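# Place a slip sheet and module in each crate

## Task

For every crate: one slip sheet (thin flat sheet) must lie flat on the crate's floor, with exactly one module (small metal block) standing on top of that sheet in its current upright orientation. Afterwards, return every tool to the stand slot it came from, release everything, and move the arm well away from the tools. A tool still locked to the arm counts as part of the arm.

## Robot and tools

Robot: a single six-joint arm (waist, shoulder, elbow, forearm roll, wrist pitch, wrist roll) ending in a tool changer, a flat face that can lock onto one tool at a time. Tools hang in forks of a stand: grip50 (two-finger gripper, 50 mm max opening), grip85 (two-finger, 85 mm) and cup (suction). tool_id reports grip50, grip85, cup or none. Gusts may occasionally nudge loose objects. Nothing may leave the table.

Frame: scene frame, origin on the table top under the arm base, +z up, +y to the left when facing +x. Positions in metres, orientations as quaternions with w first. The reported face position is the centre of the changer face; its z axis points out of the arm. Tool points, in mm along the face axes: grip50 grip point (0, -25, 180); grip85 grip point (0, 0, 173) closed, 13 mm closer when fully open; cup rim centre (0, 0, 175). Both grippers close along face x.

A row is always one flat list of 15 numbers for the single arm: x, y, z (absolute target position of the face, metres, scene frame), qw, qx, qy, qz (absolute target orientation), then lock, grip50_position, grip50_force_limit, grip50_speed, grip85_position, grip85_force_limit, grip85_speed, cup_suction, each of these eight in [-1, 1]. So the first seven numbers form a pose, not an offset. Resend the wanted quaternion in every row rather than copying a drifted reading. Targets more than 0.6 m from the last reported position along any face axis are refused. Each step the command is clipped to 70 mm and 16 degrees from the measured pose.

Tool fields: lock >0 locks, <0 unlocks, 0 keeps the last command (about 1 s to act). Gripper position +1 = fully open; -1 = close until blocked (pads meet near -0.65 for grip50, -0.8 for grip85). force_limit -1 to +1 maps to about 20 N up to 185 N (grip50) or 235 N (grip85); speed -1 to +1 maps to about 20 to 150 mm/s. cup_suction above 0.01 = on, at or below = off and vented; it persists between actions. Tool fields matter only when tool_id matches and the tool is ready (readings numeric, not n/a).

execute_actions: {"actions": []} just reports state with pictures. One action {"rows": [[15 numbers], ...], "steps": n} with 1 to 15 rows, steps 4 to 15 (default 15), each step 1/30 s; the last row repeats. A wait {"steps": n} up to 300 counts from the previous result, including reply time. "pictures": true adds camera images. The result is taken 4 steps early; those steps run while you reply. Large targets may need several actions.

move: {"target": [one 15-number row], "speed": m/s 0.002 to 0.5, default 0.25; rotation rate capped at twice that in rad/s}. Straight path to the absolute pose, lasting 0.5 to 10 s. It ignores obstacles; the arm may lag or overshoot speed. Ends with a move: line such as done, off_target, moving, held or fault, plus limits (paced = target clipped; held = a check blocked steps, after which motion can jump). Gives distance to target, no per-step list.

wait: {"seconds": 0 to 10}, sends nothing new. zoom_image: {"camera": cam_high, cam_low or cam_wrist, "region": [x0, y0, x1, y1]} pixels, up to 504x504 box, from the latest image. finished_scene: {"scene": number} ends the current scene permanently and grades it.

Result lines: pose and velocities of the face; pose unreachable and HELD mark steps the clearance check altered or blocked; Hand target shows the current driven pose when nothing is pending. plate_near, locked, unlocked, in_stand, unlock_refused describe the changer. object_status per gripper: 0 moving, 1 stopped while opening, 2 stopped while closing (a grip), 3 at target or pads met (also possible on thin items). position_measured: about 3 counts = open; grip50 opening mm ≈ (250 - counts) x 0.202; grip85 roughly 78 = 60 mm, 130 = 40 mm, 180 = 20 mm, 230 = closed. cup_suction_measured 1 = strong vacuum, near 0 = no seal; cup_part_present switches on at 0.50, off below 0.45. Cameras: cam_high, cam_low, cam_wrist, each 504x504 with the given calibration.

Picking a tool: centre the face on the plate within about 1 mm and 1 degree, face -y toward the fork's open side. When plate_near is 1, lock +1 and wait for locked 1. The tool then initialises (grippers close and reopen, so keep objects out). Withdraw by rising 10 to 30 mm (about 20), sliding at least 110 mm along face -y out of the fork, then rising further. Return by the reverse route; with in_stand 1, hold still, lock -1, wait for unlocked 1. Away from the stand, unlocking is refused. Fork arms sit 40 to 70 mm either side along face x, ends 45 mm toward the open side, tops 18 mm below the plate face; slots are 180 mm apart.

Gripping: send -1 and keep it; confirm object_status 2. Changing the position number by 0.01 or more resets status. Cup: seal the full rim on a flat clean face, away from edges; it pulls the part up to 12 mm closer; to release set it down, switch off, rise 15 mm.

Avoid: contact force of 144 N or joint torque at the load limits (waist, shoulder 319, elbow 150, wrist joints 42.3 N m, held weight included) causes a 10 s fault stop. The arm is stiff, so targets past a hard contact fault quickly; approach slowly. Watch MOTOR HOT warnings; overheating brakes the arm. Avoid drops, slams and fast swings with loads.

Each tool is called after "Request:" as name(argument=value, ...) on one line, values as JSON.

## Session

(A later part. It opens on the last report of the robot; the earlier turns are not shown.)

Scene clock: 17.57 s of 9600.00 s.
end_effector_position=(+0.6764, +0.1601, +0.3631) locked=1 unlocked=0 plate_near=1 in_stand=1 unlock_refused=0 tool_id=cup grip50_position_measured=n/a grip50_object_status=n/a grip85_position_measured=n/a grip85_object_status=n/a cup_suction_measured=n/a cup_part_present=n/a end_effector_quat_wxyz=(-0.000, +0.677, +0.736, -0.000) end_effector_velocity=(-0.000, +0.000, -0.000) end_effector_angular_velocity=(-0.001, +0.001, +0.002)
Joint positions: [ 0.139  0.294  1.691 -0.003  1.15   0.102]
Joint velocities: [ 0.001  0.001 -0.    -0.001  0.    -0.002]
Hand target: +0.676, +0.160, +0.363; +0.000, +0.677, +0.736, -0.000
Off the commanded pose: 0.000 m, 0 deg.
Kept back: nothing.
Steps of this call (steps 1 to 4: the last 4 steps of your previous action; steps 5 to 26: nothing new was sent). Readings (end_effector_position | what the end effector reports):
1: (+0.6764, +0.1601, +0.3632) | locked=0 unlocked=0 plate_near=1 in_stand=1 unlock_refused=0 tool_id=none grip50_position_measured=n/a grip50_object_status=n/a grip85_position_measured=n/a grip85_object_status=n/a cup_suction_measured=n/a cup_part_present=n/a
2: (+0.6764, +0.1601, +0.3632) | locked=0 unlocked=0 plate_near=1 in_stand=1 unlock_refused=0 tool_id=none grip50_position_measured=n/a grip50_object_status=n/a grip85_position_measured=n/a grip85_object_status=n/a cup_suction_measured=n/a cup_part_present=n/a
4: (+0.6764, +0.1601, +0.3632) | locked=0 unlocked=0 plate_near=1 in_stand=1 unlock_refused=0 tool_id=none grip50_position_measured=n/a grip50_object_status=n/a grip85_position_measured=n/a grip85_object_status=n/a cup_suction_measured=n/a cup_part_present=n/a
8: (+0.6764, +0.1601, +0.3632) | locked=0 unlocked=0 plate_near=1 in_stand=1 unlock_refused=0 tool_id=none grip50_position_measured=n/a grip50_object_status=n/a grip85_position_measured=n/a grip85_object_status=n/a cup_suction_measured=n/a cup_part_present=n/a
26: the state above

Request:
move(target=[0.6764,0.1601,0.383,0,0.6765,0.7364,0,0,1,0,0,1,0,0,0], speed=0.035)

Request:
move(target=[0.5518,0.1495,0.383,0,0.6765,0.7364,0,0,1,0,0,1,0,0,0], speed=0.1)

Scene clock: 18.60 s of 9600.00 s.
end_effector_position=(+0.6763, +0.1601, +0.3830) locked=1 unlocked=0 plate_near=1 in_stand=0 unlock_refused=0 tool_id=cup grip50_position_measured=n/a grip50_object_status=n/a grip85_position_measured=n/a grip85_object_status=n/a cup_suction_measured=0.00 cup_part_present=0 end_effector_quat_wxyz=(-0.000, +0.677, +0.736, +0.000) end_effector_velocity=(+0.000, +0.000, -0.001) end_effector_angular_velocity=(-0.002, +0.001, +0.001)
Joint positions: [ 0.139  0.281  1.67  -0.003  1.184  0.102]
Joint velocities: [ 0.     0.001 -0.    -0.002  0.    -0.   ]
Hand target: +0.676, +0.160, +0.383; -0.000, +0.677, +0.736, +0.000
Off the commanded pose: 0.000 m, 0 deg.
Kept back: nothing.
move: done
camera_calibration (this result's frames):
cam_wrist: T_world_to_cam=[[-0.051281, 0.996823, 0.0609484, -0.144355], [0.954363, 0.0309347, 0.297043, -0.709795], [0.294214, 0.0733995, -0.952917, 0.209025], [0, 0, 0, 1]] pos_world=[0.608501, 0.150512, 0.418821]

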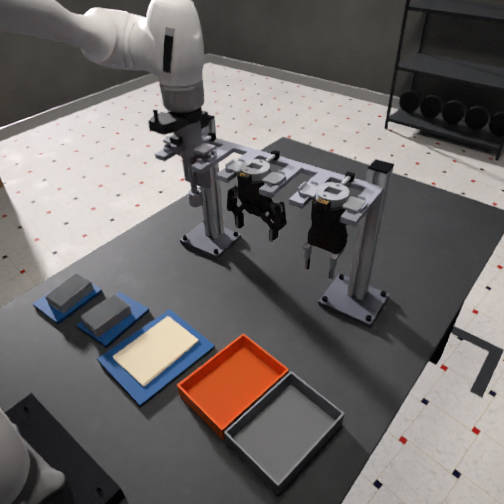

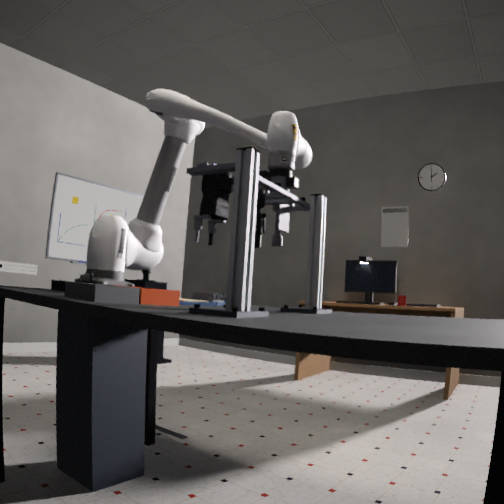

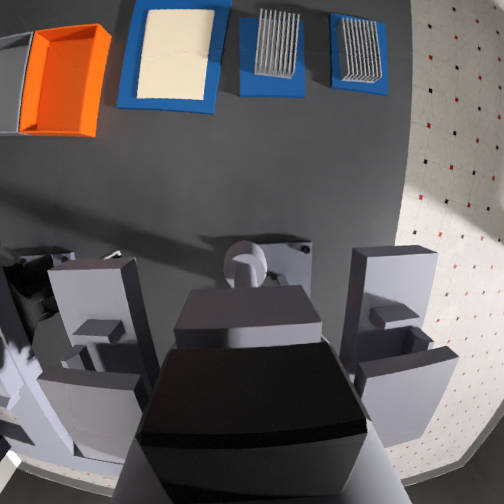

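Scene clock: 20.13 s of 9600.00 s.
end_effector_position=(+0.5519, +0.1496, +0.3828) locked=1 unlocked=0 plate_near=1 in_stand=0 unlock_refused=0 tool_id=cup grip50_position_measured=n/a grip50_object_status=n/a grip85_position_measured=n/a grip85_object_status=n/a cup_suction_measured=0.00 cup_part_present=0 end_effector_quat_wxyz=(-0.000, +0.677, +0.736, -0.000) end_effector_velocity=(-0.000, -0.000, +0.000) end_effector_angular_velocity=(-0.001, -0.000, +0.000)
Joint positions: [ 0.161  0.094  1.901 -0.004  1.141  0.124]
Joint velocities: [-0.    -0.001  0.001 -0.001  0.     0.   ]
Hand target: +0.552, +0.150, +0.383; -0.000, +0.677, +0.736, -0.000
Off the commanded pose: 0.000 m, 0 deg.
Kept back: nothing.
move: done
camera_calibration (this result's frames):
cam_wrist: T_world_to_cam=[[-0.0513189, 0.996821, 0.060941, -0.140241], [0.954367, 0.0309746, 0.297025, -0.590603], [0.294193, 0.0734031, -0.952923, 0.246238], [0, 0, 0, 1]] pos_world=[0.484014, 0.140014, 0.418616]

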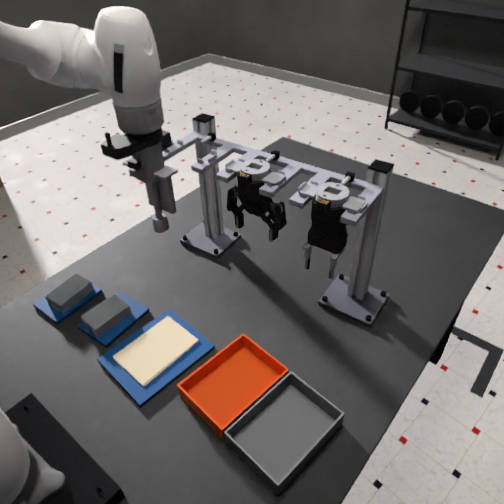

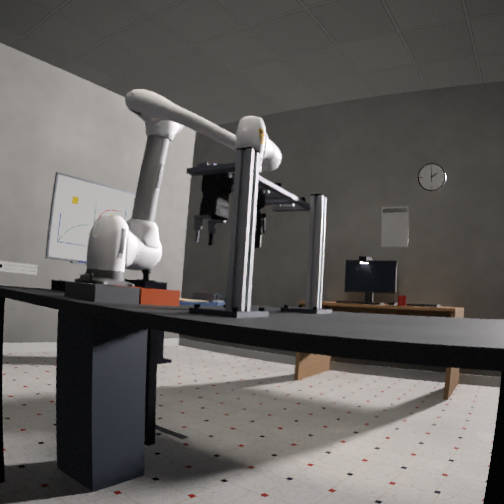

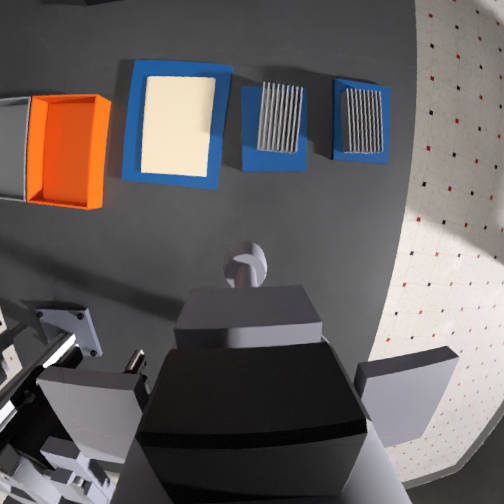

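Request:
zoom_image(camera="cam_wrist", region=[110, 50, 250, 200])

Request:
zoom_image(camera="cam_wrist", region=[230, 60, 400, 190])

Request:
zoom_image(camera="cam_wrist", region=[160, 225, 340, 365])

Region (110, 50, 250, 200) of cam_wrist's 504x504 image, scaled by 3.360, with more detail than that image has; it fills the left 470 columns of this view, and the rest is white.

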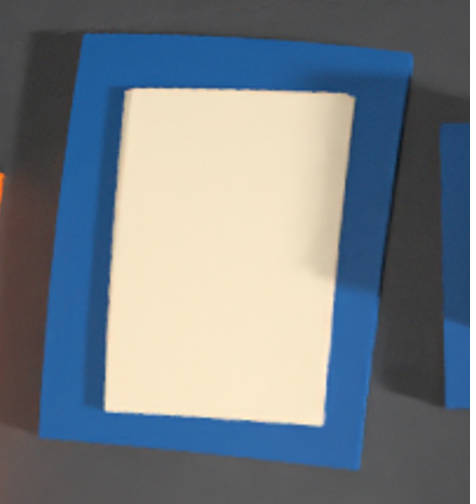

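Region (230, 60, 400, 190) of cam_wrist's 504x504 image, scaled by 2.965, with more detail than that image has; it fills the top 385 rows of this view, and the rest is white.

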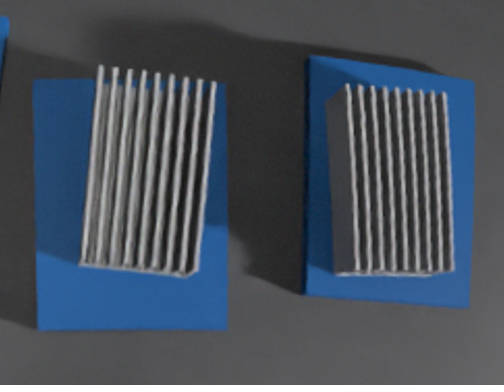

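Region (160, 225, 340, 365) of cam_wrist's 504x504 image, scaled by 2.800, with more detail than that image has.

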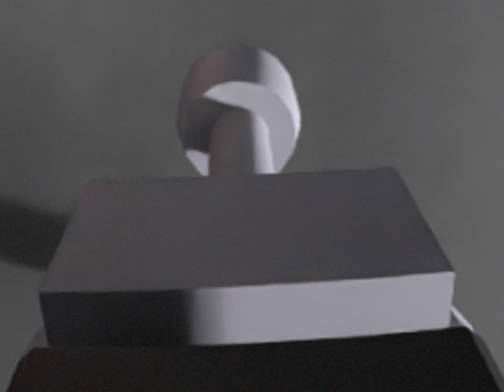

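Request:
move(target=[0.3952,0.0325,0.335,0,0.7254,0.6884,0,0,1,0,0,1,0,0,0], speed=0.2)

Request:
zoom_image(camera="cam_wrist", region=[165, 140, 325, 300])

Request:
zoom_image(camera="cam_wrist", region=[0, 130, 200, 330])

Scene clock: 23.77 s of 9600.00 s.
end_effector_position=(+0.3954, +0.0325, +0.3347) locked=1 unlocked=0 plate_near=1 in_stand=0 unlock_refused=0 tool_id=cup grip50_position_measured=n/a grip50_object_status=n/a grip85_position_measured=n/a grip85_object_status=n/a cup_suction_measured=0.00 cup_part_present=0 end_effector_quat_wxyz=(+0.000, +0.725, +0.688, -0.000) end_effector_velocity=(-0.000, -0.000, +0.000) end_effector_angular_velocity=(-0.002, +0.000, +0.003)
Joint positions: [-0.048 -0.154  2.238 -0.003  1.051  0.051]
Joint velocities: [ 0.    -0.001  0.001 -0.003  0.    -0.002]
Hand target: +0.395, +0.033, +0.335; +0.000, +0.725, +0.688, -0.000
Off the commanded pose: 0.000 m, 0 deg.
Kept back: nothing.
move: done
camera_calibration (this result's frames):
cam_wrist: T_world_to_cam=[[0.0854292, 0.994502, 0.0605591, -0.0825438], [0.949539, -0.0996761, 0.29739, -0.417323], [0.301791, 0.0320974, -0.952834, 0.253362], [0, 0, 0, 1]] pos_world=[0.326853, 0.0323606, 0.370518]

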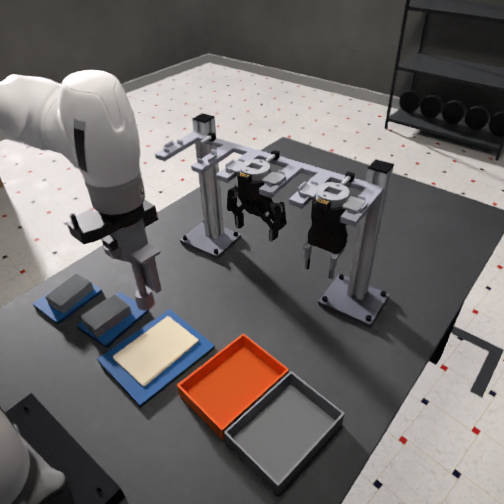

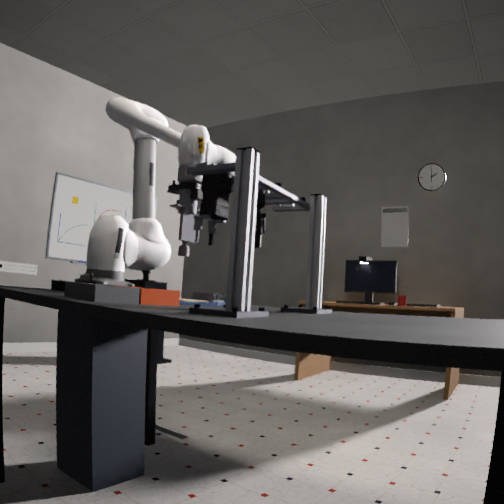

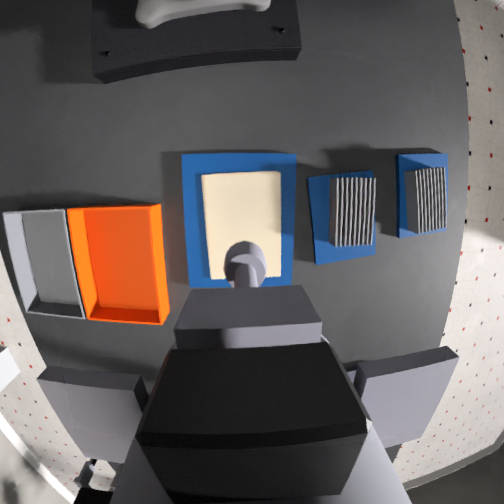

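Region (165, 140, 325, 300) of cam_wrist's 504x504 image, scaled by 3.150, with more detail than that image has.

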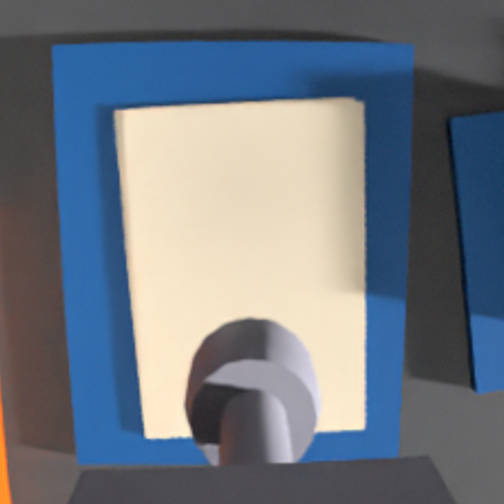

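Region (0, 130, 200, 330) of cam_wrist's 504x504 image, scaled by 2.520, with more detail than that image has.

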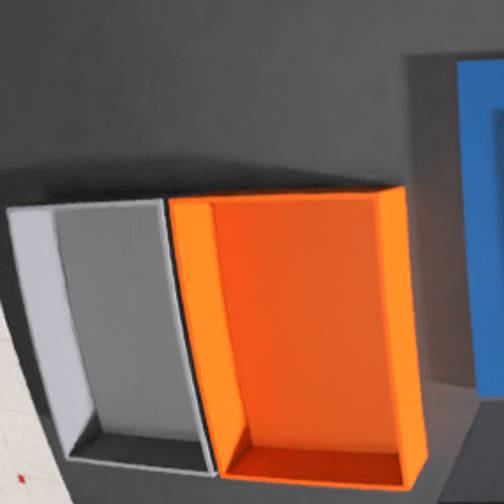

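Request:
move(target=[0.3954,0.0325,0.197,0,0.7254,0.6884,0,0,1,0,0,1,0,0,0], speed=0.13)

Request:
execute_actions(actions=[{"rows": [[0.3954,0.0325,0.1966,0,0.7254,0.6884,0,0,1,0,0,1,0,0,1],[0.3954,0.0325,0.1961,0,0.7254,0.6884,0,0,1,0,0,1,0,0,1],[0.3954,0.0325,0.1956,0,0.7254,0.6884,0,0,1,0,0,1,0,0,1],[0.3954,0.0325,0.1951,0,0.7254,0.6884,0,0,1,0,0,1,0,0,1],[0.3954,0.0325,0.1946,0,0.7254,0.6884,0,0,1,0,0,1,0,0,1],[0.3954,0.0325,0.1941,0,0.7254,0.6884,0,0,1,0,0,1,0,0,1],[0.3954,0.0325,0.1936,0,0.7254,0.6884,0,0,1,0,0,1,0,0,1],[0.3954,0.0325,0.1932,0,0.7254,0.6884,0,0,1,0,0,1,0,0,1],[0.3954,0.0325,0.1928,0,0.7254,0.6884,0,0,1,0,0,1,0,0,1],[0.3954,0.0325,0.1924,0,0.7254,0.6884,0,0,1,0,0,1,0,0,1],[0.3954,0.0325,0.1920,0,0.7254,0.6884,0,0,1,0,0,1,0,0,1],[0.3954,0.0325,0.1917,0,0.7254,0.6884,0,0,1,0,0,1,0,0,1],[0.3954,0.0325,0.1914,0,0.7254,0.6884,0,0,1,0,0,1,0,0,1],[0.3954,0.0325,0.1912,0,0.7254,0.6884,0,0,1,0,0,1,0,0,1],[0.3954,0.0325,0.1910,0,0.7254,0.6884,0,0,1,0,0,1,0,0,1]], "steps": 15}])

Request:
execute_actions(actions=[{"steps": 12}])

Scene clock: 25.70 s of 9600.00 s.
end_effector_position=(+0.3958, +0.0324, +0.1969) locked=1 unlocked=0 plate_near=1 in_stand=0 unlock_refused=0 tool_id=cup grip50_position_measured=n/a grip50_object_status=n/a grip85_position_measured=n/a grip85_object_status=n/a cup_suction_measured=0.00 cup_part_present=0 end_effector_quat_wxyz=(+0.000, +0.725, +0.688, -0.000) end_effector_velocity=(+0.000, +0.000, +0.001) end_effector_angular_velocity=(+0.000, -0.003, -0.000)
Joint positions: [-0.049  0.038  2.38  -0.003  0.717  0.052]
Joint velocities: [ 0.    -0.002  0.     0.    -0.001  0.   ]
Hand target: +0.396, +0.032, +0.197; +0.000, +0.725, +0.688, -0.000
Off the commanded pose: 0.000 m, 0 deg.
Kept back: nothing.
move: done
camera_calibration (this result's frames):
cam_wrist: T_world_to_cam=[[0.0856653, 0.994476, 0.0606517, -0.0742321], [0.949583, -0.099922, 0.297167, -0.376726], [0.301586, 0.0321369, -0.952897, 0.121963], [0, 0, 0, 1]] pos_world=[0.327309, 0.0322593, 0.232671]

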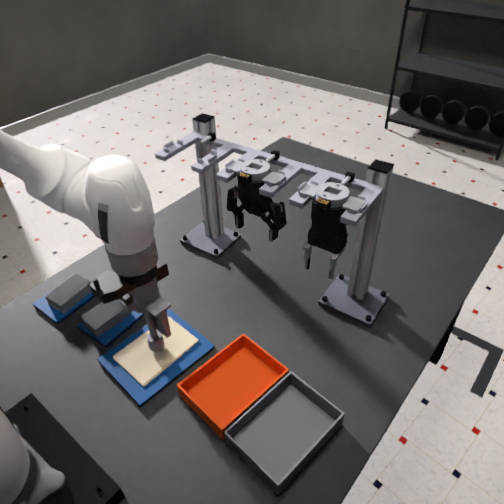

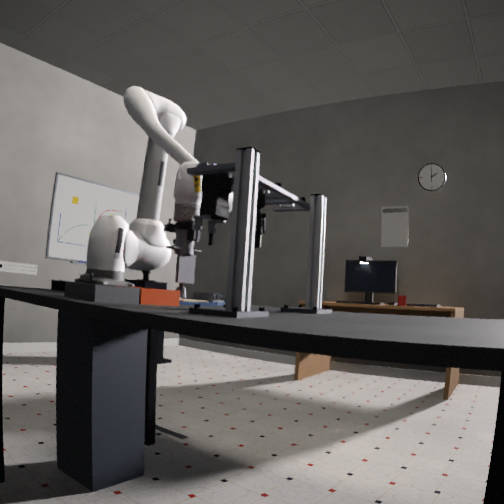

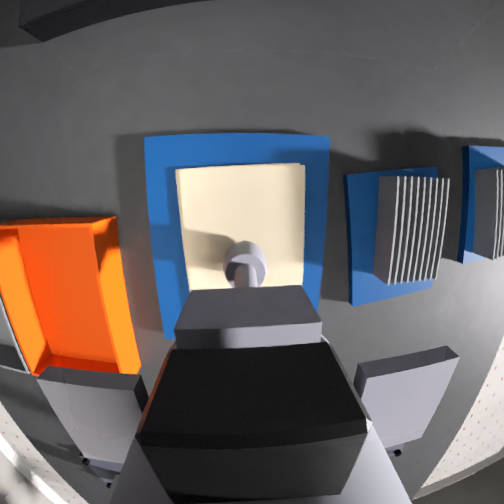

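Scene clock: 26.07 s of 9600.00 s.
end_effector_position=(+0.3954, +0.0325, +0.1924) locked=1 unlocked=0 plate_near=1 in_stand=0 unlock_refused=0 tool_id=cup grip50_position_measured=n/a grip50_object_status=n/a grip85_position_measured=n/a grip85_object_status=n/a cup_suction_measured=0.00 cup_part_present=0 end_effector_quat_wxyz=(+0.000, +0.725, +0.688, -0.000) end_effector_velocity=(-0.000, +0.000, -0.013) end_effector_angular_velocity=(-0.000, +0.002, +0.001)
Joint positions: [-0.049  0.045  2.385 -0.003  0.705  0.051]
Joint velocities: [ 0.     0.024  0.01  -0.    -0.031 -0.   ]
Steps of this call (steps 1 to 11: the first 11 steps of this action). Readings (end_effector_position | what the end effector reports):
1: (+0.3958, +0.0324, +0.1968) | locked=1 unlocked=0 plate_near=1 in_stand=0 unlock_refused=0 tool_id=cup grip50_position_measured=n/a grip50_object_status=n/a grip85_position_measured=n/a grip85_object_status=n/a cup_suction_measured=0.00 cup_part_present=0
2: (+0.3955, +0.0324, +0.1966) | locked=1 unlocked=0 plate_near=1 in_stand=0 unlock_refused=0 tool_id=cup grip50_position_measured=n/a grip50_object_status=n/a grip85_position_measured=n/a grip85_object_status=n/a cup_suction_measured=0.00 cup_part_present=0
4: (+0.3954, +0.0325, +0.1957) | locked=1 unlocked=0 plate_near=1 in_stand=0 unlock_refused=0 tool_id=cup grip50_position_measured=n/a grip50_object_status=n/a grip85_position_measured=n/a grip85_object_status=n/a cup_suction_measured=0.00 cup_part_present=0
8: (+0.3954, +0.0325, +0.1937) | locked=1 unlocked=0 plate_near=1 in_stand=0 unlock_refused=0 tool_id=cup grip50_position_measured=n/a grip50_object_status=n/a grip85_position_measured=n/a grip85_object_status=n/a cup_suction_measured=0.00 cup_part_present=0
11: the state above

Scene clock: 26.47 s of 9600.00 s.
end_effector_position=(+0.3954, +0.0325, +0.1910) locked=1 unlocked=0 plate_near=1 in_stand=0 unlock_refused=0 tool_id=cup grip50_position_measured=n/a grip50_object_status=n/a grip85_position_measured=n/a grip85_object_status=n/a cup_suction_measured=0.85 cup_part_present=1 end_effector_quat_wxyz=(+0.000, +0.725, +0.688, +0.000) end_effector_velocity=(+0.000, +0.000, -0.000) end_effector_angular_velocity=(+0.001, +0.000, -0.002)
Joint positions: [-0.049  0.048  2.386 -0.003  0.701  0.051]
Joint velocities: [ 0.     0.     0.     0.001 -0.     0.001]
Hand target: +0.395, +0.032, +0.191; +0.000, +0.725, +0.688, -0.000
Off the commanded pose: 0.000 m, 0 deg.
Kept back: nothing.
Steps of this call (steps 1 to 4: the last 4 steps of your previous action; steps 5 to 12: nothing new was sent). Readings (end_effector_position | what the end effector reports):
1: (+0.3954, +0.0325, +0.1920) | locked=1 unlocked=0 plate_near=1 in_stand=0 unlock_refused=0 tool_id=cup grip50_position_measured=n/a grip50_object_status=n/a grip85_position_measured=n/a grip85_object_status=n/a cup_suction_measured=0.00 cup_part_present=0
2: (+0.3954, +0.0325, +0.1917) | locked=1 unlocked=0 plate_near=1 in_stand=0 unlock_refused=0 tool_id=cup grip50_position_measured=n/a grip50_object_status=n/a grip85_position_measured=n/a grip85_object_status=n/a cup_suction_measured=0.00 cup_part_present=0
4: (+0.3954, +0.0325, +0.1912) | locked=1 unlocked=0 plate_near=1 in_stand=0 unlock_refused=0 tool_id=cup grip50_position_measured=n/a grip50_object_status=n/a grip85_position_measured=n/a grip85_object_status=n/a cup_suction_measured=0.18 cup_part_present=0
8: (+0.3954, +0.0325, +0.1910) | locked=1 unlocked=0 plate_near=1 in_stand=0 unlock_refused=0 tool_id=cup grip50_position_measured=n/a grip50_object_status=n/a grip85_position_measured=n/a grip85_object_status=n/a cup_suction_measured=0.64 cup_part_present=1
12: the state above

Request:
move(target=[0.3954,0.0325,0.24,0,0.7254,0.6884,0,0,1,0,0,1,0,0,1], speed=0.06)

Request:
move(target=[0.4318,-0.1715,0.225,0,0.7461,0.6659,0,0,1,0,0,1,0,0,1], speed=0.15)

Request:
zoom_image(camera="cam_wrist", region=[130, 120, 370, 340])

Scene clock: 28.70 s of 9600.00 s.
end_effector_position=(+0.3953, +0.0325, +0.2401) locked=1 unlocked=0 plate_near=1 in_stand=0 unlock_refused=0 tool_id=cup grip50_position_measured=n/a grip50_object_status=n/a grip85_position_measured=n/a grip85_object_status=n/a cup_suction_measured=0.94 cup_part_present=1 end_effector_quat_wxyz=(-0.000, +0.725, +0.688, +0.000) end_effector_velocity=(-0.000, +0.000, +0.000) end_effector_angular_velocity=(-0.000, -0.001, -0.000)
Joint positions: [-0.049 -0.034  2.342 -0.002  0.827  0.051]
Joint velocities: [ 0.    -0.001  0.    -0.    -0.     0.001]
Hand target: +0.395, +0.033, +0.240; -0.000, +0.725, +0.688, +0.000
Off the commanded pose: 0.000 m, 0 deg.
Kept back: nothing.
move: done
camera_calibration (this result's frames):
cam_wrist: T_world_to_cam=[[0.0852251, 0.994488, 0.0610706, -0.076835], [0.949671, -0.099622, 0.296985, -0.389008], [0.301432, 0.0326865, -0.952927, 0.163331], [0, 0, 0, 1]] pos_world=[0.326745, 0.0323191, 0.275864]

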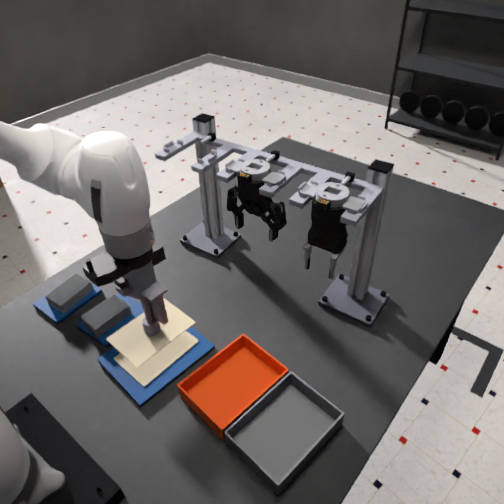

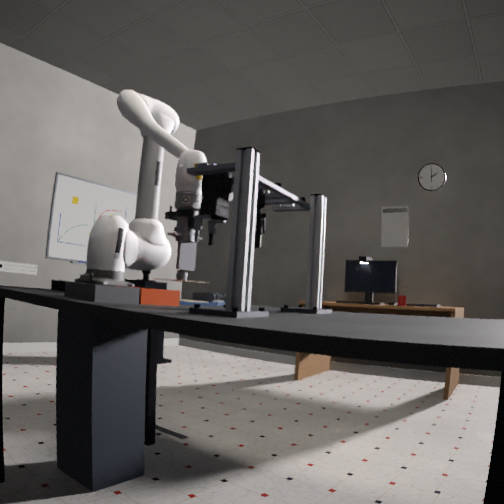

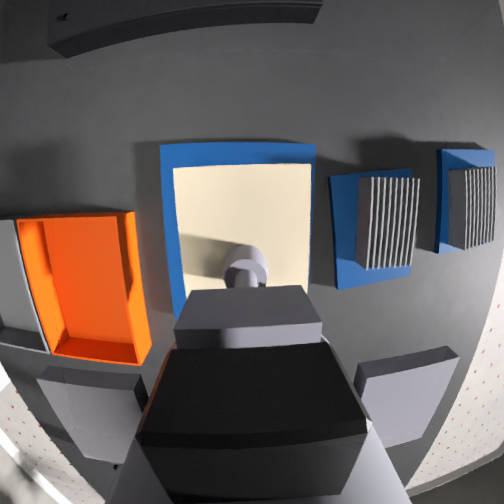

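Scene clock: 30.40 s of 9600.00 s.
end_effector_position=(+0.4317, -0.1718, +0.2251) locked=1 unlocked=0 plate_near=1 in_stand=0 unlock_refused=0 tool_id=cup grip50_position_measured=n/a grip50_object_status=n/a grip85_position_measured=n/a grip85_object_status=n/a cup_suction_measured=0.94 cup_part_present=1 end_effector_quat_wxyz=(+0.000, +0.746, +0.666, -0.000) end_effector_velocity=(+0.000, +0.000, -0.000) end_effector_angular_velocity=(+0.001, +0.001, -0.000)
Joint positions: [-0.499  0.094  2.244  0.     0.796 -0.34 ]
Joint velocities: [ 0.     0.001 -0.     0.001  0.001 -0.   ]
Hand target: +0.432, -0.172, +0.225; +0.000, +0.746, +0.666, -0.000
Off the commanded pose: 0.000 m, 0 deg.
Kept back: nothing.
move: done
camera_calibration (this result's frames):
cam_wrist: T_world_to_cam=[[0.145955, 0.987471, 0.0599782, 0.0970107], [0.941709, -0.157256, 0.297414, -0.446125], [0.30312, 0.0130729, -0.952863, 0.140632], [0, 0, 0, 1]] pos_world=[0.363332, -0.167789, 0.260868]

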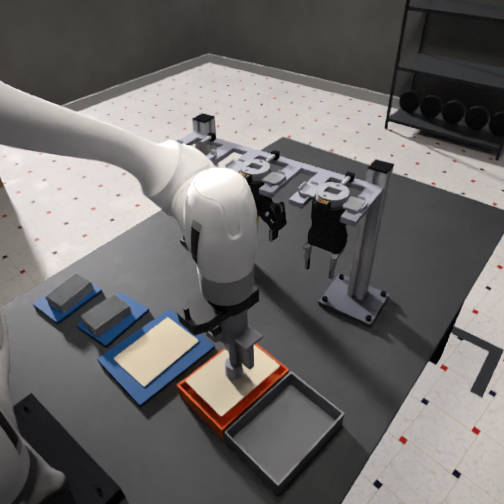

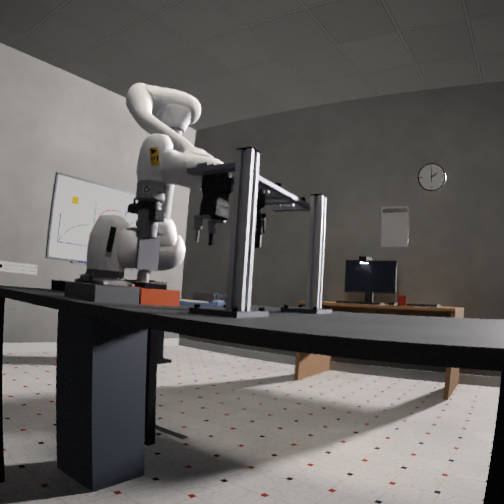

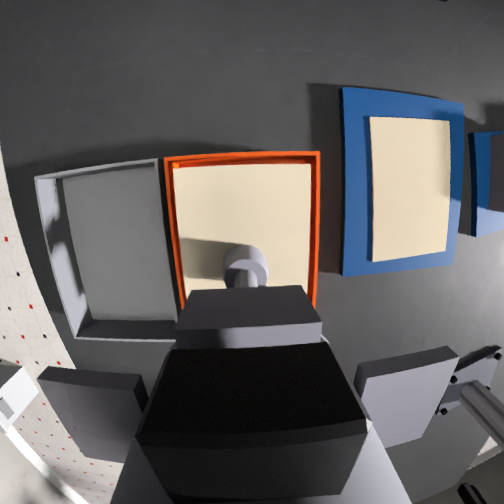

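Region (130, 120, 370, 340) of cam_wrist's 504x504 image, scaled by 2.100, with more detail than that image has; it fills the top 462 rows of this view, and the rest is white.

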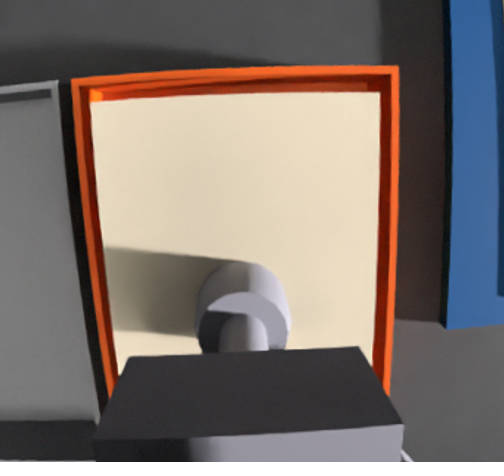

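Request:
move(target=[0.4343,-0.1719,0.176,0,0.7446,0.6675,0,0,1,0,0,1,0,0,1], speed=0.05)

Request:
zoom_image(camera="cam_wrist", region=[120, 110, 370, 340])

Scene clock: 32.07 s of 9600.00 s.
end_effector_position=(+0.4344, -0.1720, +0.1760) locked=1 unlocked=0 plate_near=1 in_stand=0 unlock_refused=0 tool_id=cup grip50_position_measured=n/a grip50_object_status=n/a grip85_position_measured=n/a grip85_object_status=n/a cup_suction_measured=0.94 cup_part_present=1 end_effector_quat_wxyz=(+0.000, +0.745, +0.667, -0.000) end_effector_velocity=(-0.000, -0.000, +0.000) end_effector_angular_velocity=(-0.001, -0.000, +0.001)
Joint positions: [-0.497  0.174  2.276  0.001  0.685 -0.343]
Joint velocities: [-0.    -0.    -0.    -0.001 -0.     0.   ]
Hand target: +0.434, -0.172, +0.176; +0.000, +0.745, +0.667, -0.000
Off the commanded pose: 0.000 m, 0 deg.
Kept back: nothing.
move: done
camera_calibration (this result's frames):
cam_wrist: T_world_to_cam=[[0.141711, 0.988037, 0.060839, 0.101515], [0.942452, -0.153464, 0.297039, -0.433665], [0.302822, 0.015244, -0.952925, 0.0935207], [0, 0, 0, 1]] pos_world=[0.366003, -0.168278, 0.211758]

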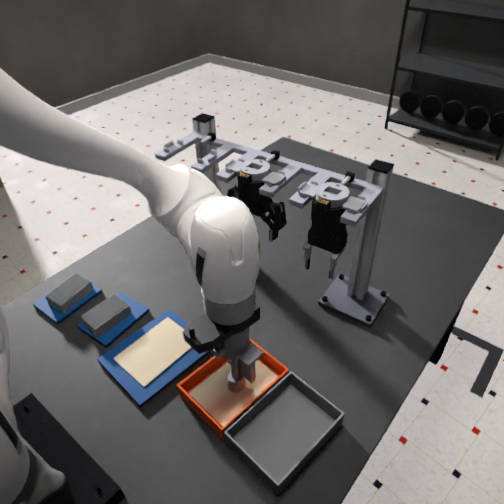

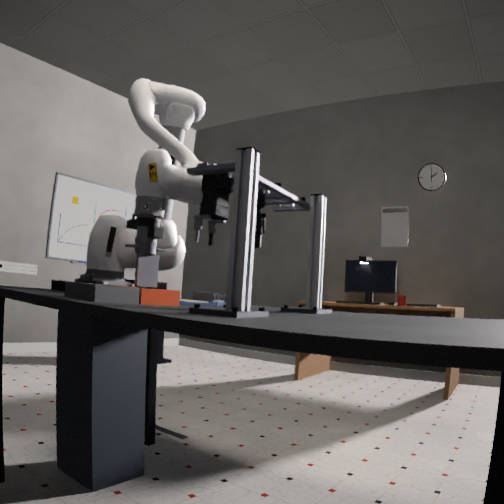

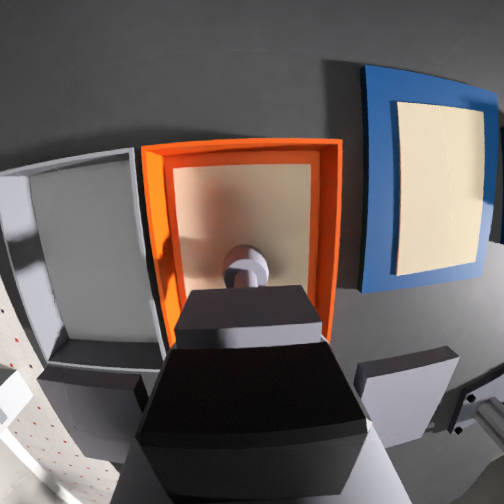

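Region (120, 110, 370, 340) of cam_wrist's 504x504 image, scaled by 2.016, with more detail than that image has; it fills the top 464 rows of this view, and the rest is white.

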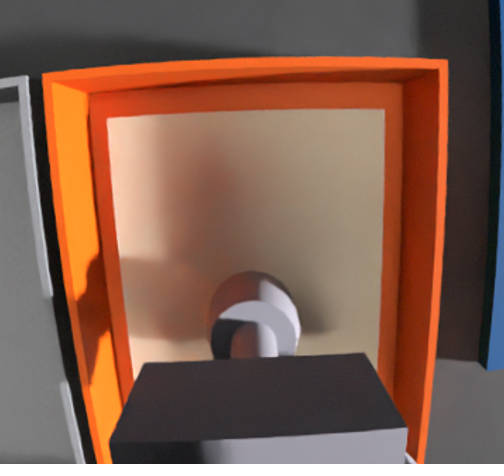

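Request:
execute_actions(actions=[])

Scene clock: 38.00 s of 9600.00 s.
end_effector_position=(+0.4344, -0.1720, +0.1759) locked=1 unlocked=0 plate_near=1 in_stand=0 unlock_refused=0 tool_id=cup grip50_position_measured=n/a grip50_object_status=n/a grip85_position_measured=n/a grip85_object_status=n/a cup_suction_measured=0.94 cup_part_present=1 end_effector_quat_wxyz=(+0.000, +0.745, +0.667, -0.000) end_effector_velocity=(+0.000, +0.000, +0.000) end_effector_angular_velocity=(-0.001, -0.001, +0.001)
Joint positions: [-0.497  0.174  2.276  0.001  0.685 -0.343]
Joint velocities: [ 0.    -0.001 -0.    -0.    -0.    -0.001]
Hand target: +0.434, -0.172, +0.176; +0.000, +0.745, +0.667, -0.000
Off the commanded pose: 0.000 m, 0 deg.
Kept back: nothing.
Steps of this call (steps 1 to 178: nothing new was sent). Readings (end_effector_position | what the end effector reports):
1: (+0.4344, -0.1720, +0.1760) | locked=1 unlocked=0 plate_near=1 in_stand=0 unlock_refused=0 tool_id=cup grip50_position_measured=n/a grip50_object_status=n/a grip85_position_measured=n/a grip85_object_status=n/a cup_suction_measured=0.94 cup_part_present=1
2: (+0.4344, -0.1720, +0.1759) | locked=1 unlocked=0 plate_near=1 in_stand=0 unlock_refused=0 tool_id=cup grip50_position_measured=n/a grip50_object_status=n/a grip85_position_measured=n/a grip85_object_status=n/a cup_suction_measured=0.94 cup_part_present=1
4: (+0.4344, -0.1720, +0.1759) | locked=1 unlocked=0 plate_near=1 in_stand=0 unlock_refused=0 tool_id=cup grip50_position_measured=n/a grip50_object_status=n/a grip85_position_measured=n/a grip85_object_status=n/a cup_suction_measured=0.94 cup_part_present=1
8: (+0.4344, -0.1720, +0.1759) | locked=1 unlocked=0 plate_near=1 in_stand=0 unlock_refused=0 tool_id=cup grip50_position_measured=n/a grip50_object_status=n/a grip85_position_measured=n/a grip85_object_status=n/a cup_suction_measured=0.94 cup_part_present=1
178: the state above
camera_calibration (this result's frames):
cam_wrist: T_world_to_cam=[[0.141704, 0.988038, 0.0608413, 0.101519], [0.942463, -0.153457, 0.29701, -0.433655], [0.302794, 0.0152531, -0.952934, 0.0935221], [0, 0, 0, 1]] pos_world=[0.366, -0.168278, 0.211744]

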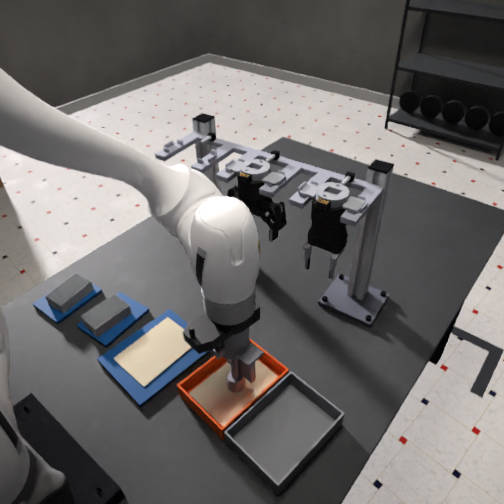

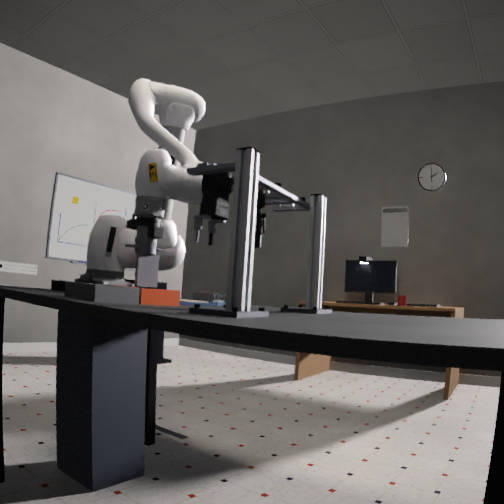

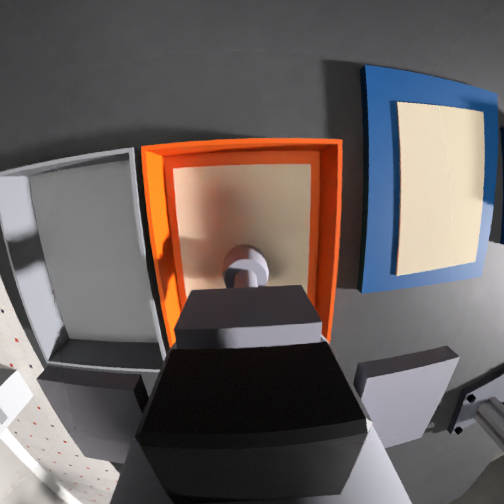

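Request:
move(target=[0.4343,-0.1719,0.170,0,0.7446,0.6675,0,0,1,0,0,1,0,0,1], speed=0.01)

Scene clock: 39.03 s of 9600.00 s.
end_effector_position=(+0.4343, -0.1719, +0.1700) locked=1 unlocked=0 plate_near=1 in_stand=0 unlock_refused=0 tool_id=cup grip50_position_measured=n/a grip50_object_status=n/a grip85_position_measured=n/a grip85_object_status=n/a cup_suction_measured=0.94 cup_part_present=1 end_effector_quat_wxyz=(+0.000, +0.745, +0.667, -0.000) end_effector_velocity=(-0.000, +0.000, -0.000) end_effector_angular_velocity=(+0.000, +0.001, +0.001)
Joint positions: [-0.497  0.183  2.28   0.002  0.671 -0.344]
Joint velocities: [ 0.     0.001  0.    -0.     0.    -0.   ]
Hand target: +0.434, -0.172, +0.170; +0.000, +0.745, +0.668, -0.000
Off the commanded pose: 0.000 m, 0 deg.
Kept back: nothing.
move: done
camera_calibration (this result's frames):
cam_wrist: T_world_to_cam=[[0.141631, 0.988043, 0.0609209, 0.101855], [0.94246, -0.153412, 0.297042, -0.431789], [0.302836, 0.015345, -0.952919, 0.0878846], [0, 0, 0, 1]] pos_world=[0.365903, -0.168227, 0.205801]

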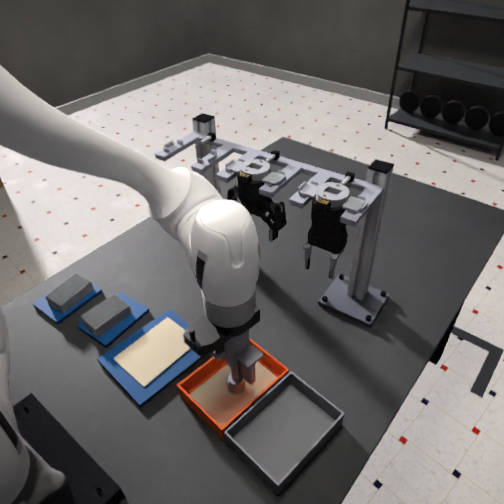

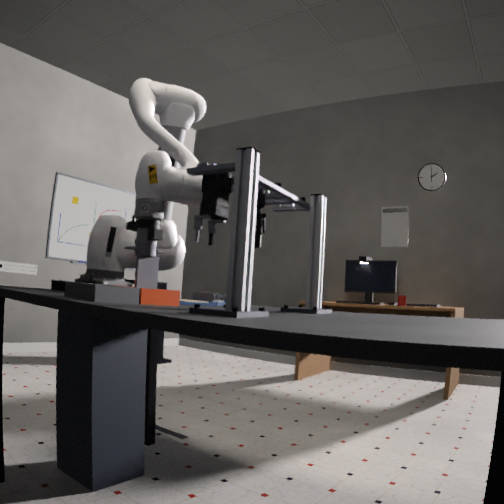

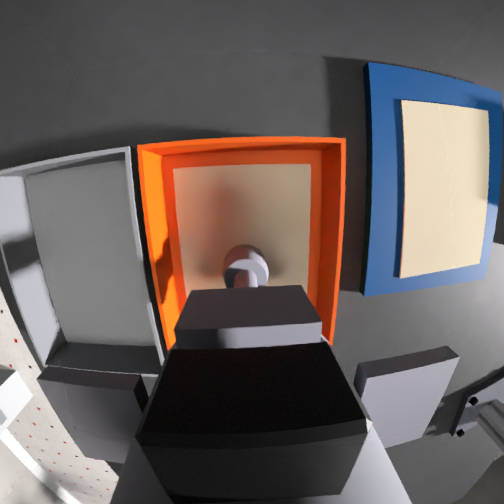

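Request:
execute_actions(actions=[{"rows": [[0.4343,-0.1719,0.170,0,0.7446,0.6675,0,0,1,0,0,1,0,0,0]], "steps": 15}])

Scene clock: 39.43 s of 9600.00 s.
end_effector_position=(+0.4343, -0.1719, +0.1700) locked=1 unlocked=0 plate_near=1 in_stand=0 unlock_refused=0 tool_id=cup grip50_position_measured=n/a grip50_object_status=n/a grip85_position_measured=n/a grip85_object_status=n/a cup_suction_measured=0.00 cup_part_present=0 end_effector_quat_wxyz=(-0.000, +0.745, +0.667, -0.000) end_effector_velocity=(-0.000, +0.000, -0.000) end_effector_angular_velocity=(-0.000, +0.001, +0.004)
Joint positions: [-0.497  0.183  2.28   0.002  0.671 -0.344]
Joint velocities: [ 0.001  0.001 -0.    -0.002  0.    -0.002]
Steps of this call (step 1: nothing new was sent; steps 2 to 12: the first 11 steps of this action). Readings (end_effector_position | what the end effector reports):
2: (+0.4343, -0.1719, +0.1700) | locked=1 unlocked=0 plate_near=1 in_stand=0 unlock_refused=0 tool_id=cup grip50_position_measured=n/a grip50_object_status=n/a grip85_position_measured=n/a grip85_object_status=n/a cup_suction_measured=0.80 cup_part_present=1
3: (+0.4343, -0.1719, +0.1700) | locked=1 unlocked=0 plate_near=1 in_stand=0 unlock_refused=0 tool_id=cup grip50_position_measured=n/a grip50_object_status=n/a grip85_position_measured=n/a grip85_object_status=n/a cup_suction_measured=0.45 cup_part_present=1
5: (+0.4343, -0.1719, +0.1700) | locked=1 unlocked=0 plate_near=1 in_stand=0 unlock_refused=0 tool_id=cup grip50_position_measured=n/a grip50_object_status=n/a grip85_position_measured=n/a grip85_object_status=n/a cup_suction_measured=0.03 cup_part_present=0
9: (+0.4343, -0.1719, +0.1700) | locked=1 unlocked=0 plate_near=1 in_stand=0 unlock_refused=0 tool_id=cup grip50_position_measured=n/a grip50_object_status=n/a grip85_position_measured=n/a grip85_object_status=n/a cup_suction_measured=0.00 cup_part_present=0
12: the state above

Request:
move(target=[0.4343,-0.1719,0.245,0,0.7446,0.6675,0,0,1,0,0,1,0,0,0], speed=0.08)

Scene clock: 40.90 s of 9600.00 s.
end_effector_position=(+0.4341, -0.1718, +0.2451) locked=1 unlocked=0 plate_near=1 in_stand=0 unlock_refused=0 tool_id=cup grip50_position_measured=n/a grip50_object_status=n/a grip85_position_measured=n/a grip85_object_status=n/a cup_suction_measured=0.00 cup_part_present=0 end_effector_quat_wxyz=(-0.000, +0.745, +0.668, +0.000) end_effector_velocity=(+0.000, -0.000, -0.000) end_effector_angular_velocity=(+0.001, +0.001, -0.001)
Joint positions: [-0.498  0.07   2.222  0.002  0.843 -0.344]
Joint velocities: [-0.     0.001 -0.     0.001  0.     0.001]
Hand target: +0.434, -0.172, +0.245; -0.000, +0.745, +0.668, +0.000
Off your previous action's commanded pose: 0.000 m, 0 deg at its last step (step 4 of this call).
Off the commanded pose: 0.000 m, 0 deg.
Kept back: nothing.
move: done
camera_calibration (this result's frames):
cam_wrist: T_world_to_cam=[[0.141469, 0.988054, 0.0611183, 0.0971945], [0.942476, -0.153318, 0.297039, -0.453882], [0.302861, 0.0155806, -0.952907, 0.159514], [0, 0, 0, 1]] pos_world=[0.365712, -0.168107, 0.280882]

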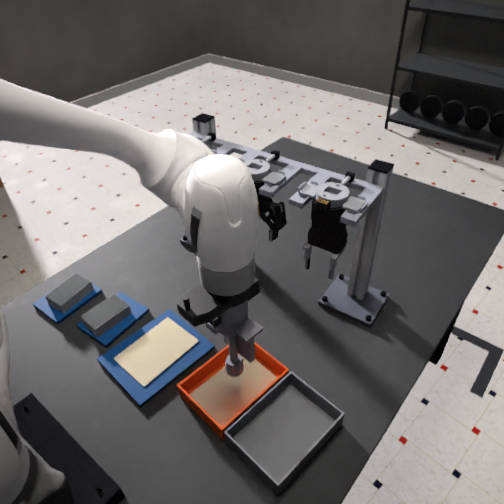

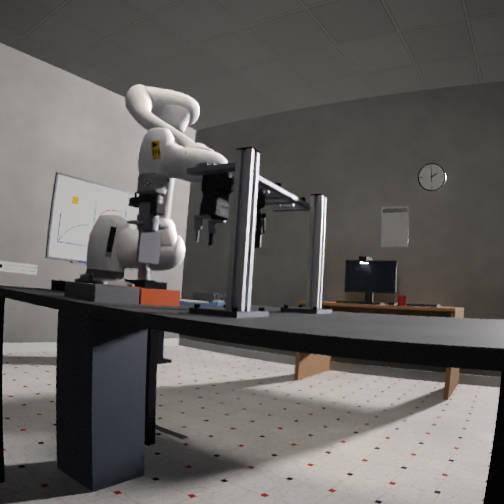

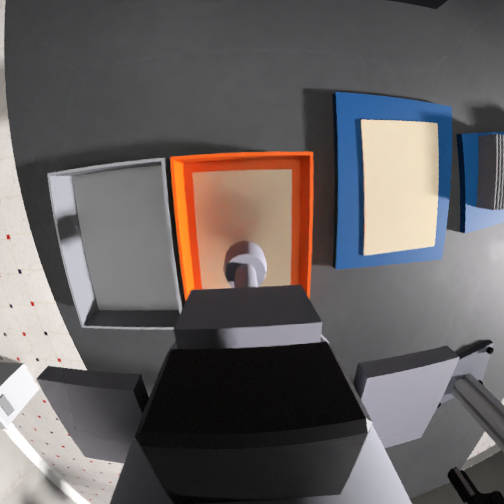

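Request:
move(target=[0.395,0.0325,0.235,0,0.7181,0.6959,0,0,1,0,0,1,0,0,0], speed=0.25)

Scene clock: 42.33 s of 9600.00 s.
end_effector_position=(+0.3950, +0.0328, +0.2349) locked=1 unlocked=0 plate_near=1 in_stand=0 unlock_refused=0 tool_id=cup grip50_position_measured=n/a grip50_object_status=n/a grip85_position_measured=n/a grip85_object_status=n/a cup_suction_measured=0.00 cup_part_present=0 end_effector_quat_wxyz=(-0.000, +0.718, +0.696, +0.000) end_effector_velocity=(+0.001, +0.000, -0.000) end_effector_angular_velocity=(+0.000, +0.001, -0.001)
Joint positions: [-0.049 -0.026  2.348 -0.001  0.814  0.03 ]
Joint velocities: [ 0.     0.002 -0.001  0.     0.     0.001]
Hand target: +0.395, +0.033, +0.235; -0.000, +0.718, +0.696, +0.000
Off the commanded pose: 0.000 m, 0 deg.
Kept back: nothing.
move: done
camera_calibration (this result's frames):
cam_wrist: T_world_to_cam=[[0.0645562, 0.995995, 0.0618597, -0.0688096], [0.951572, -0.080111, 0.296805, -0.388588], [0.300572, 0.0397033, -0.952932, 0.15859], [0, 0, 0, 1]] pos_world=[0.326543, 0.0311074, 0.270717]

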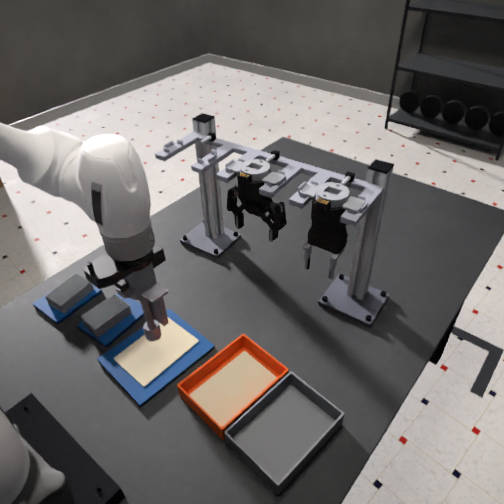

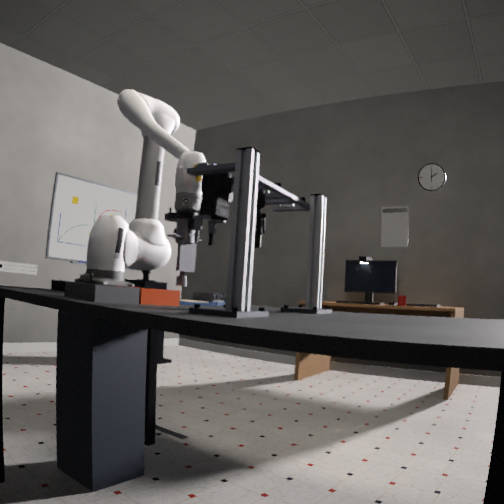

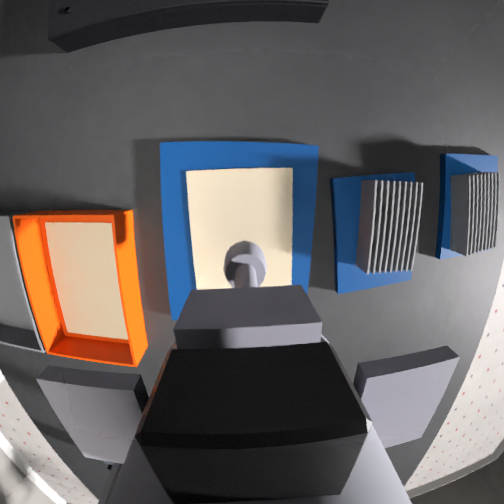

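Request:
zoom_image(camera="cam_wrist", region=[150, 130, 330, 310])

Region (150, 130, 330, 310) of cam_wrist's 504x504 image, scaled by 2.800, with more detail than that image has.

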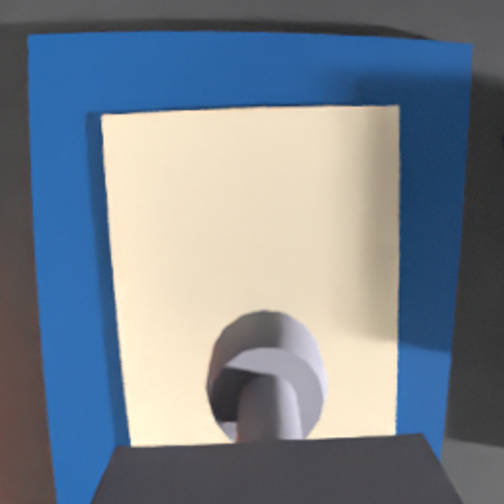

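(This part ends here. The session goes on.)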